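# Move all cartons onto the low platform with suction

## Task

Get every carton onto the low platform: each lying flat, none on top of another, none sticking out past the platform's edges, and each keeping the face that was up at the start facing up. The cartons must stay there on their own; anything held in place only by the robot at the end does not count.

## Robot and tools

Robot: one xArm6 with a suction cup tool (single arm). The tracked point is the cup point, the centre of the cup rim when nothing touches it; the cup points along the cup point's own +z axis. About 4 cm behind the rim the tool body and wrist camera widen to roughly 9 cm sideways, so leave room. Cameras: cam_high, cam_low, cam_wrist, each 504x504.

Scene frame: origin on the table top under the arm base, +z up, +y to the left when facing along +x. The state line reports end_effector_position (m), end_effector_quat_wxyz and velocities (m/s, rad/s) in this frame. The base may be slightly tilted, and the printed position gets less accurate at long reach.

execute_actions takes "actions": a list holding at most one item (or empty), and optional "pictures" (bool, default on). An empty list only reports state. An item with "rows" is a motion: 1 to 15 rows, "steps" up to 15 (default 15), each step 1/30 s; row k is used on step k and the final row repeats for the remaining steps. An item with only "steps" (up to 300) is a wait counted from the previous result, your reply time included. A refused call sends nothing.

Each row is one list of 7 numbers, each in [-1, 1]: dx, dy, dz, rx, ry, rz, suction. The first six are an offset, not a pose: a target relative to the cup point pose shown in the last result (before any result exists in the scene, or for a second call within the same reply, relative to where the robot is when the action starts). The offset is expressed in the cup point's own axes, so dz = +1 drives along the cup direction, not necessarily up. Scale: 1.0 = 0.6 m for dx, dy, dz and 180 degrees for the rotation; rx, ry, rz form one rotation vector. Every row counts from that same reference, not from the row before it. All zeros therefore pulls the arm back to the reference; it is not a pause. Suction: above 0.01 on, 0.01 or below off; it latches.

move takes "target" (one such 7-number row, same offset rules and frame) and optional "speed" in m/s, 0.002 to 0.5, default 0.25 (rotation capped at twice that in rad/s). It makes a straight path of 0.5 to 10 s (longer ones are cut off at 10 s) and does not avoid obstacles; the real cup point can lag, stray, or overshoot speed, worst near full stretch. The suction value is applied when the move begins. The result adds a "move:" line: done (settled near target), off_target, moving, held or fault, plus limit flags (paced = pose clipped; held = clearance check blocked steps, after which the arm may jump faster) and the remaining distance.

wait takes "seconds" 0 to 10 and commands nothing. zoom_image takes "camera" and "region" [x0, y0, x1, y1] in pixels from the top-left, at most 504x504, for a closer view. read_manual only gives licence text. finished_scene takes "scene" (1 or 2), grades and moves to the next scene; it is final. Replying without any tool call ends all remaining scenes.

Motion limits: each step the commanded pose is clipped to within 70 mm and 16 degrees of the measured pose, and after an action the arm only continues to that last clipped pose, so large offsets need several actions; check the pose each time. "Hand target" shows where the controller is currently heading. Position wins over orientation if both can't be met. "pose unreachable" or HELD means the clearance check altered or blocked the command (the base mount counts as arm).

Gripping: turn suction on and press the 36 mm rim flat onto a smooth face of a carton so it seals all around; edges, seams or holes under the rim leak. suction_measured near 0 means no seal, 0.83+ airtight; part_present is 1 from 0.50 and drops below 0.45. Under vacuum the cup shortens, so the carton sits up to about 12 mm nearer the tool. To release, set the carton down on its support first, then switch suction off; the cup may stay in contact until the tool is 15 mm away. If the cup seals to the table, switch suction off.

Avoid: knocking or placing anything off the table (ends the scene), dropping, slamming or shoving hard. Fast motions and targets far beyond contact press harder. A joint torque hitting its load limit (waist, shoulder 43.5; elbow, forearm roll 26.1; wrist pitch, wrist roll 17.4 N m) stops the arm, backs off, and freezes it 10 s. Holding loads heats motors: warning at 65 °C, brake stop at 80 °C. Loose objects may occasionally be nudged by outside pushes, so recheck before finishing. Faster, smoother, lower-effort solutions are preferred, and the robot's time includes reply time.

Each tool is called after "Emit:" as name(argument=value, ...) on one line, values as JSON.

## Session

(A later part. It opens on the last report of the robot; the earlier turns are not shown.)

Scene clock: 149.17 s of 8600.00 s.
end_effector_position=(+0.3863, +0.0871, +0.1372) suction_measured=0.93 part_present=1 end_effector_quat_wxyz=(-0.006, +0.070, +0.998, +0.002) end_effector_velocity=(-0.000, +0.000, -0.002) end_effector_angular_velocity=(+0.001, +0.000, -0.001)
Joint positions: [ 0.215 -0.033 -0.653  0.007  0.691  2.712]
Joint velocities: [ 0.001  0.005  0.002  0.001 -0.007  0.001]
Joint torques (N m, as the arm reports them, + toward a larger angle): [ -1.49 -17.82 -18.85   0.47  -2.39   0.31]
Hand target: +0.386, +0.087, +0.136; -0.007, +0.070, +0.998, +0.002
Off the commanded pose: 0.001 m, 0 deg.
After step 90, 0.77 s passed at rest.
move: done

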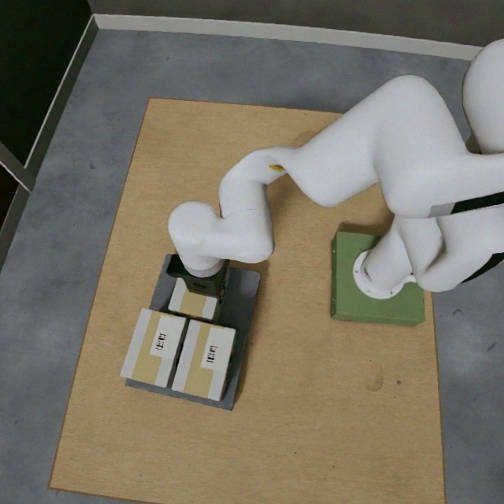

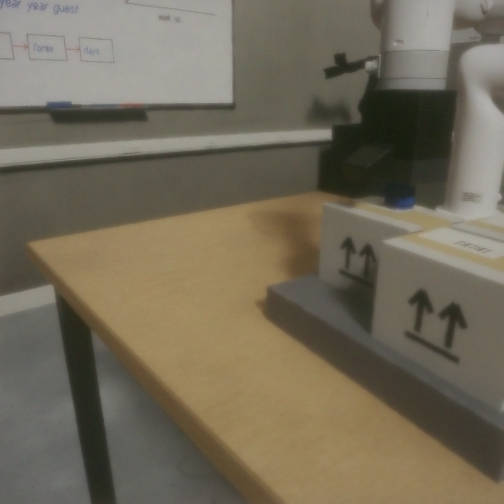

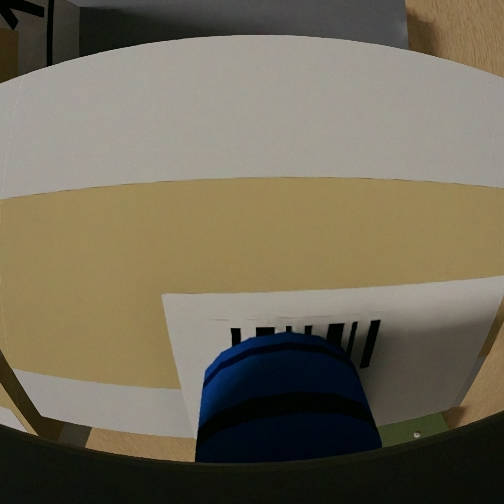

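Emit:
execute_actions(actions=[{"rows": [[0, 0, 0.002, 0, 0, 0, 0]], "steps": 10}], pictures=false)

Emit:
move(target=[0, 0, -0.05, 0, 0, 0, 0], speed=0.05)

Emit:
move(target=[0.2, -0.25, -0.25, 0, 0, 0, 0], speed=0.25)

Emit:
zoom_image(camera="cam_high", region=[90, 220, 300, 430])

Scene clock: 161.00 s of 8600.00 s.
end_effector_position=(+0.3868, +0.0870, +0.1365) suction_measured=0.00 part_present=0 end_effector_quat_wxyz=(-0.005, +0.070, +0.998, +0.002) end_effector_velocity=(-0.000, +0.000, -0.000) end_effector_angular_velocity=(-0.001, +0.000, +0.002)
Joint positions: [ 0.214 -0.03  -0.653  0.007  0.687  2.712]
Joint velocities: [ 0.001  0.     0.001 -0.001 -0.001 -0.   ]
Joint torques (N m, as the arm reports them, + toward a larger angle): [ -0.86 -10.42 -11.37   0.62  -1.23   0.23]
Hand target: +0.386, +0.087, +0.136; -0.006, +0.070, +0.998, +0.002
Off the commanded pose: 0.001 m, 0 deg.
Steps of this call (steps 1 to 90: nothing new was sent; then 8.50 s passed at rest; steps 91 to 100: all 10 steps of this action). Readings (end_effector_position | what the end effector reports):
91: (+0.3857, +0.0869, +0.1364) | suction_measured=0.71 part_present=1
92: (+0.3859, +0.0870, +0.1366) | suction_measured=0.06 part_present=0
94: (+0.3868, +0.0870, +0.1367) | suction_measured=0.00 part_present=0
98: (+0.3868, +0.0870, +0.1365) | suction_measured=0.00 part_present=0
100: the state above

Scene clock: 162.20 s of 8600.00 s.
end_effector_position=(+0.3867, +0.0869, +0.1660) suction_measured=0.00 part_present=0 end_effector_quat_wxyz=(-0.006, +0.070, +0.998, +0.002) end_effector_velocity=(+0.001, -0.000, +0.002) end_effector_angular_velocity=(-0.001, -0.001, +0.001)
Joint positions: [ 0.214 -0.098 -0.68   0.006  0.783  2.712]
Joint velocities: [-0.001 -0.004 -0.003 -0.001  0.006 -0.001]
Joint torques (N m, as the arm reports them, + toward a larger angle): [ -1.39 -17.02 -18.96   0.4   -2.01   0.3 ]
Hand target: +0.387, +0.087, +0.166; -0.005, +0.070, +0.998, +0.002
Off the commanded pose: 0.001 m, 0 deg.
move: done

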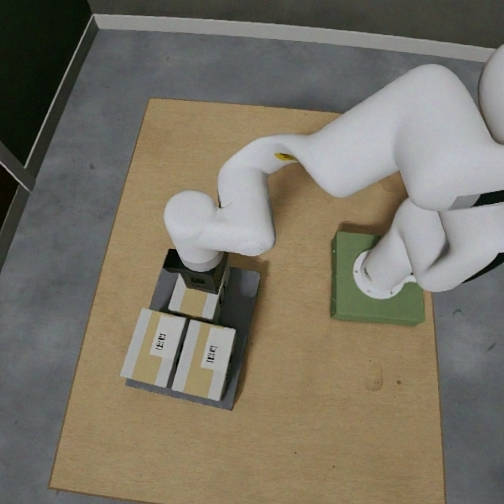

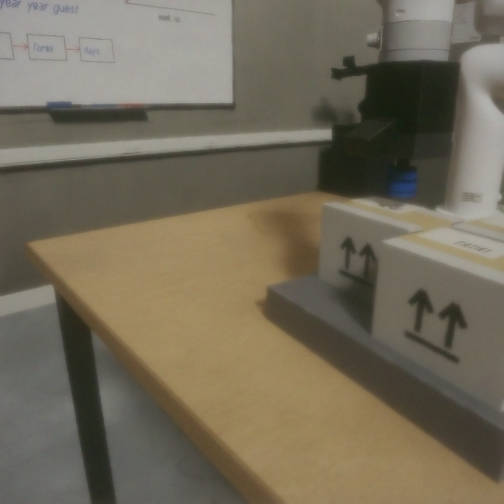

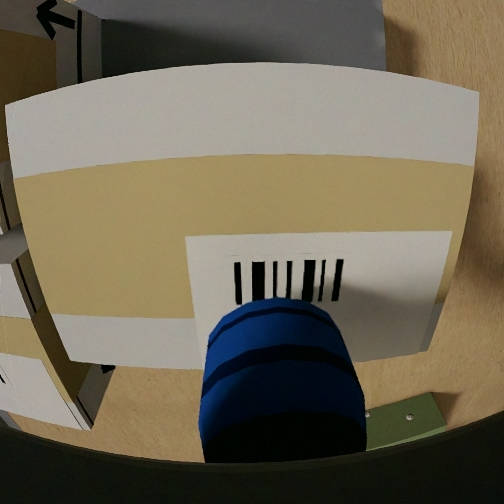

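Scene clock: 163.83 s of 8600.00 s.
end_effector_position=(+0.2489, -0.0448, +0.3157) suction_measured=0.00 part_present=0 end_effector_quat_wxyz=(-0.006, +0.069, +0.998, +0.004) end_effector_velocity=(-0.001, -0.002, +0.002) end_effector_angular_velocity=(-0.001, -0.003, -0.002)
Joint positions: [-0.189 -0.829 -0.566  0.006  1.402  2.311]
Joint velocities: [-0.007 -0.005 -0.003 -0.     0.005 -0.005]
Joint torques (N m, as the arm reports them, + toward a larger angle): [ -1.05  -3.31 -21.22   0.41  -2.01   0.24]
Hand target: +0.249, -0.045, +0.316; -0.005, +0.069, +0.998, +0.004
Off the commanded pose: 0.001 m, 0 deg.
move: done

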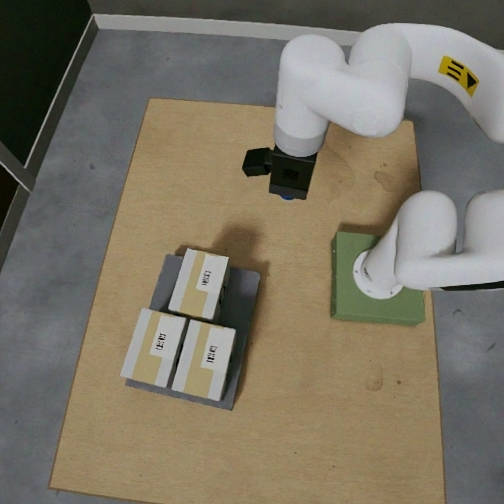

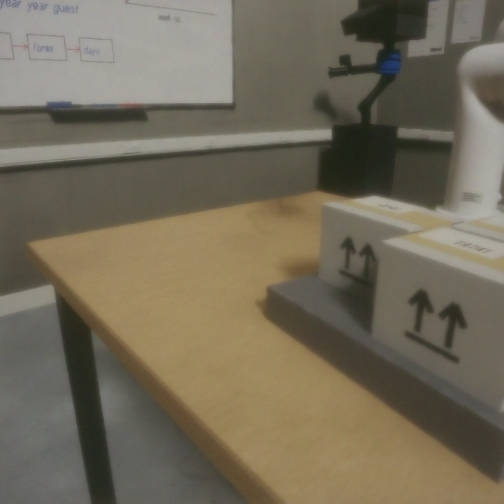

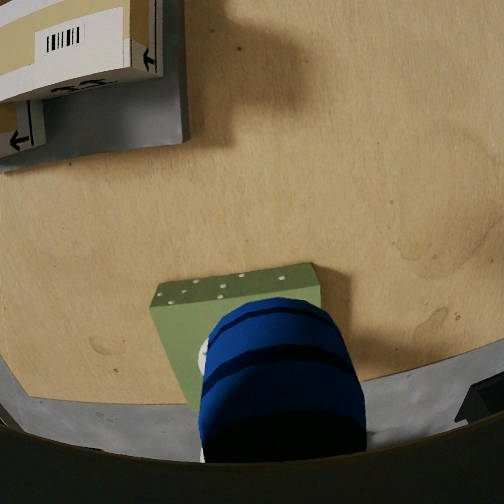

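Region (90, 220, 300, 430) of cam_high's 504x504 image, scaled by 2.400, with more detail than that image has.

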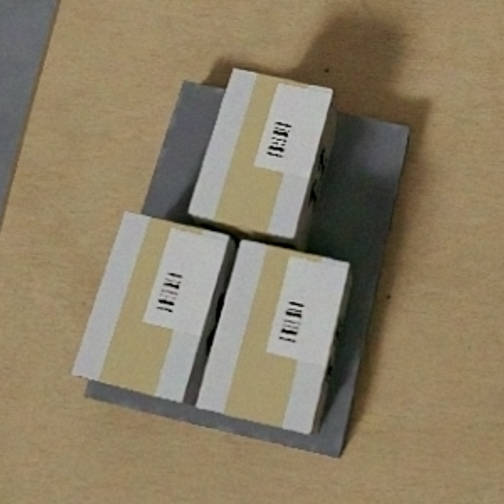

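Emit:
zoom_image(camera="cam_wrist", region=[0, 0, 240, 200])

Region (0, 0, 240, 200) of cam_wrist's 504x504 image, scaled by 2.100, with more detail than that image has.

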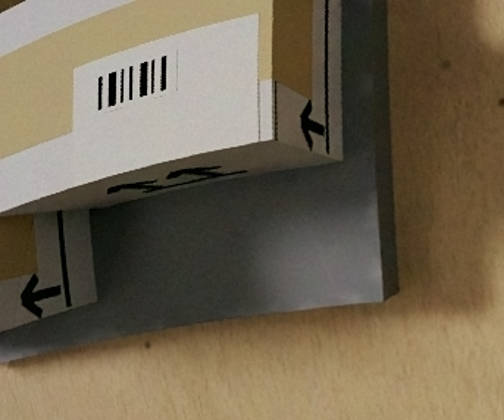

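Emit:
finished_scene(scene=2)

The scene is finished: the task was done.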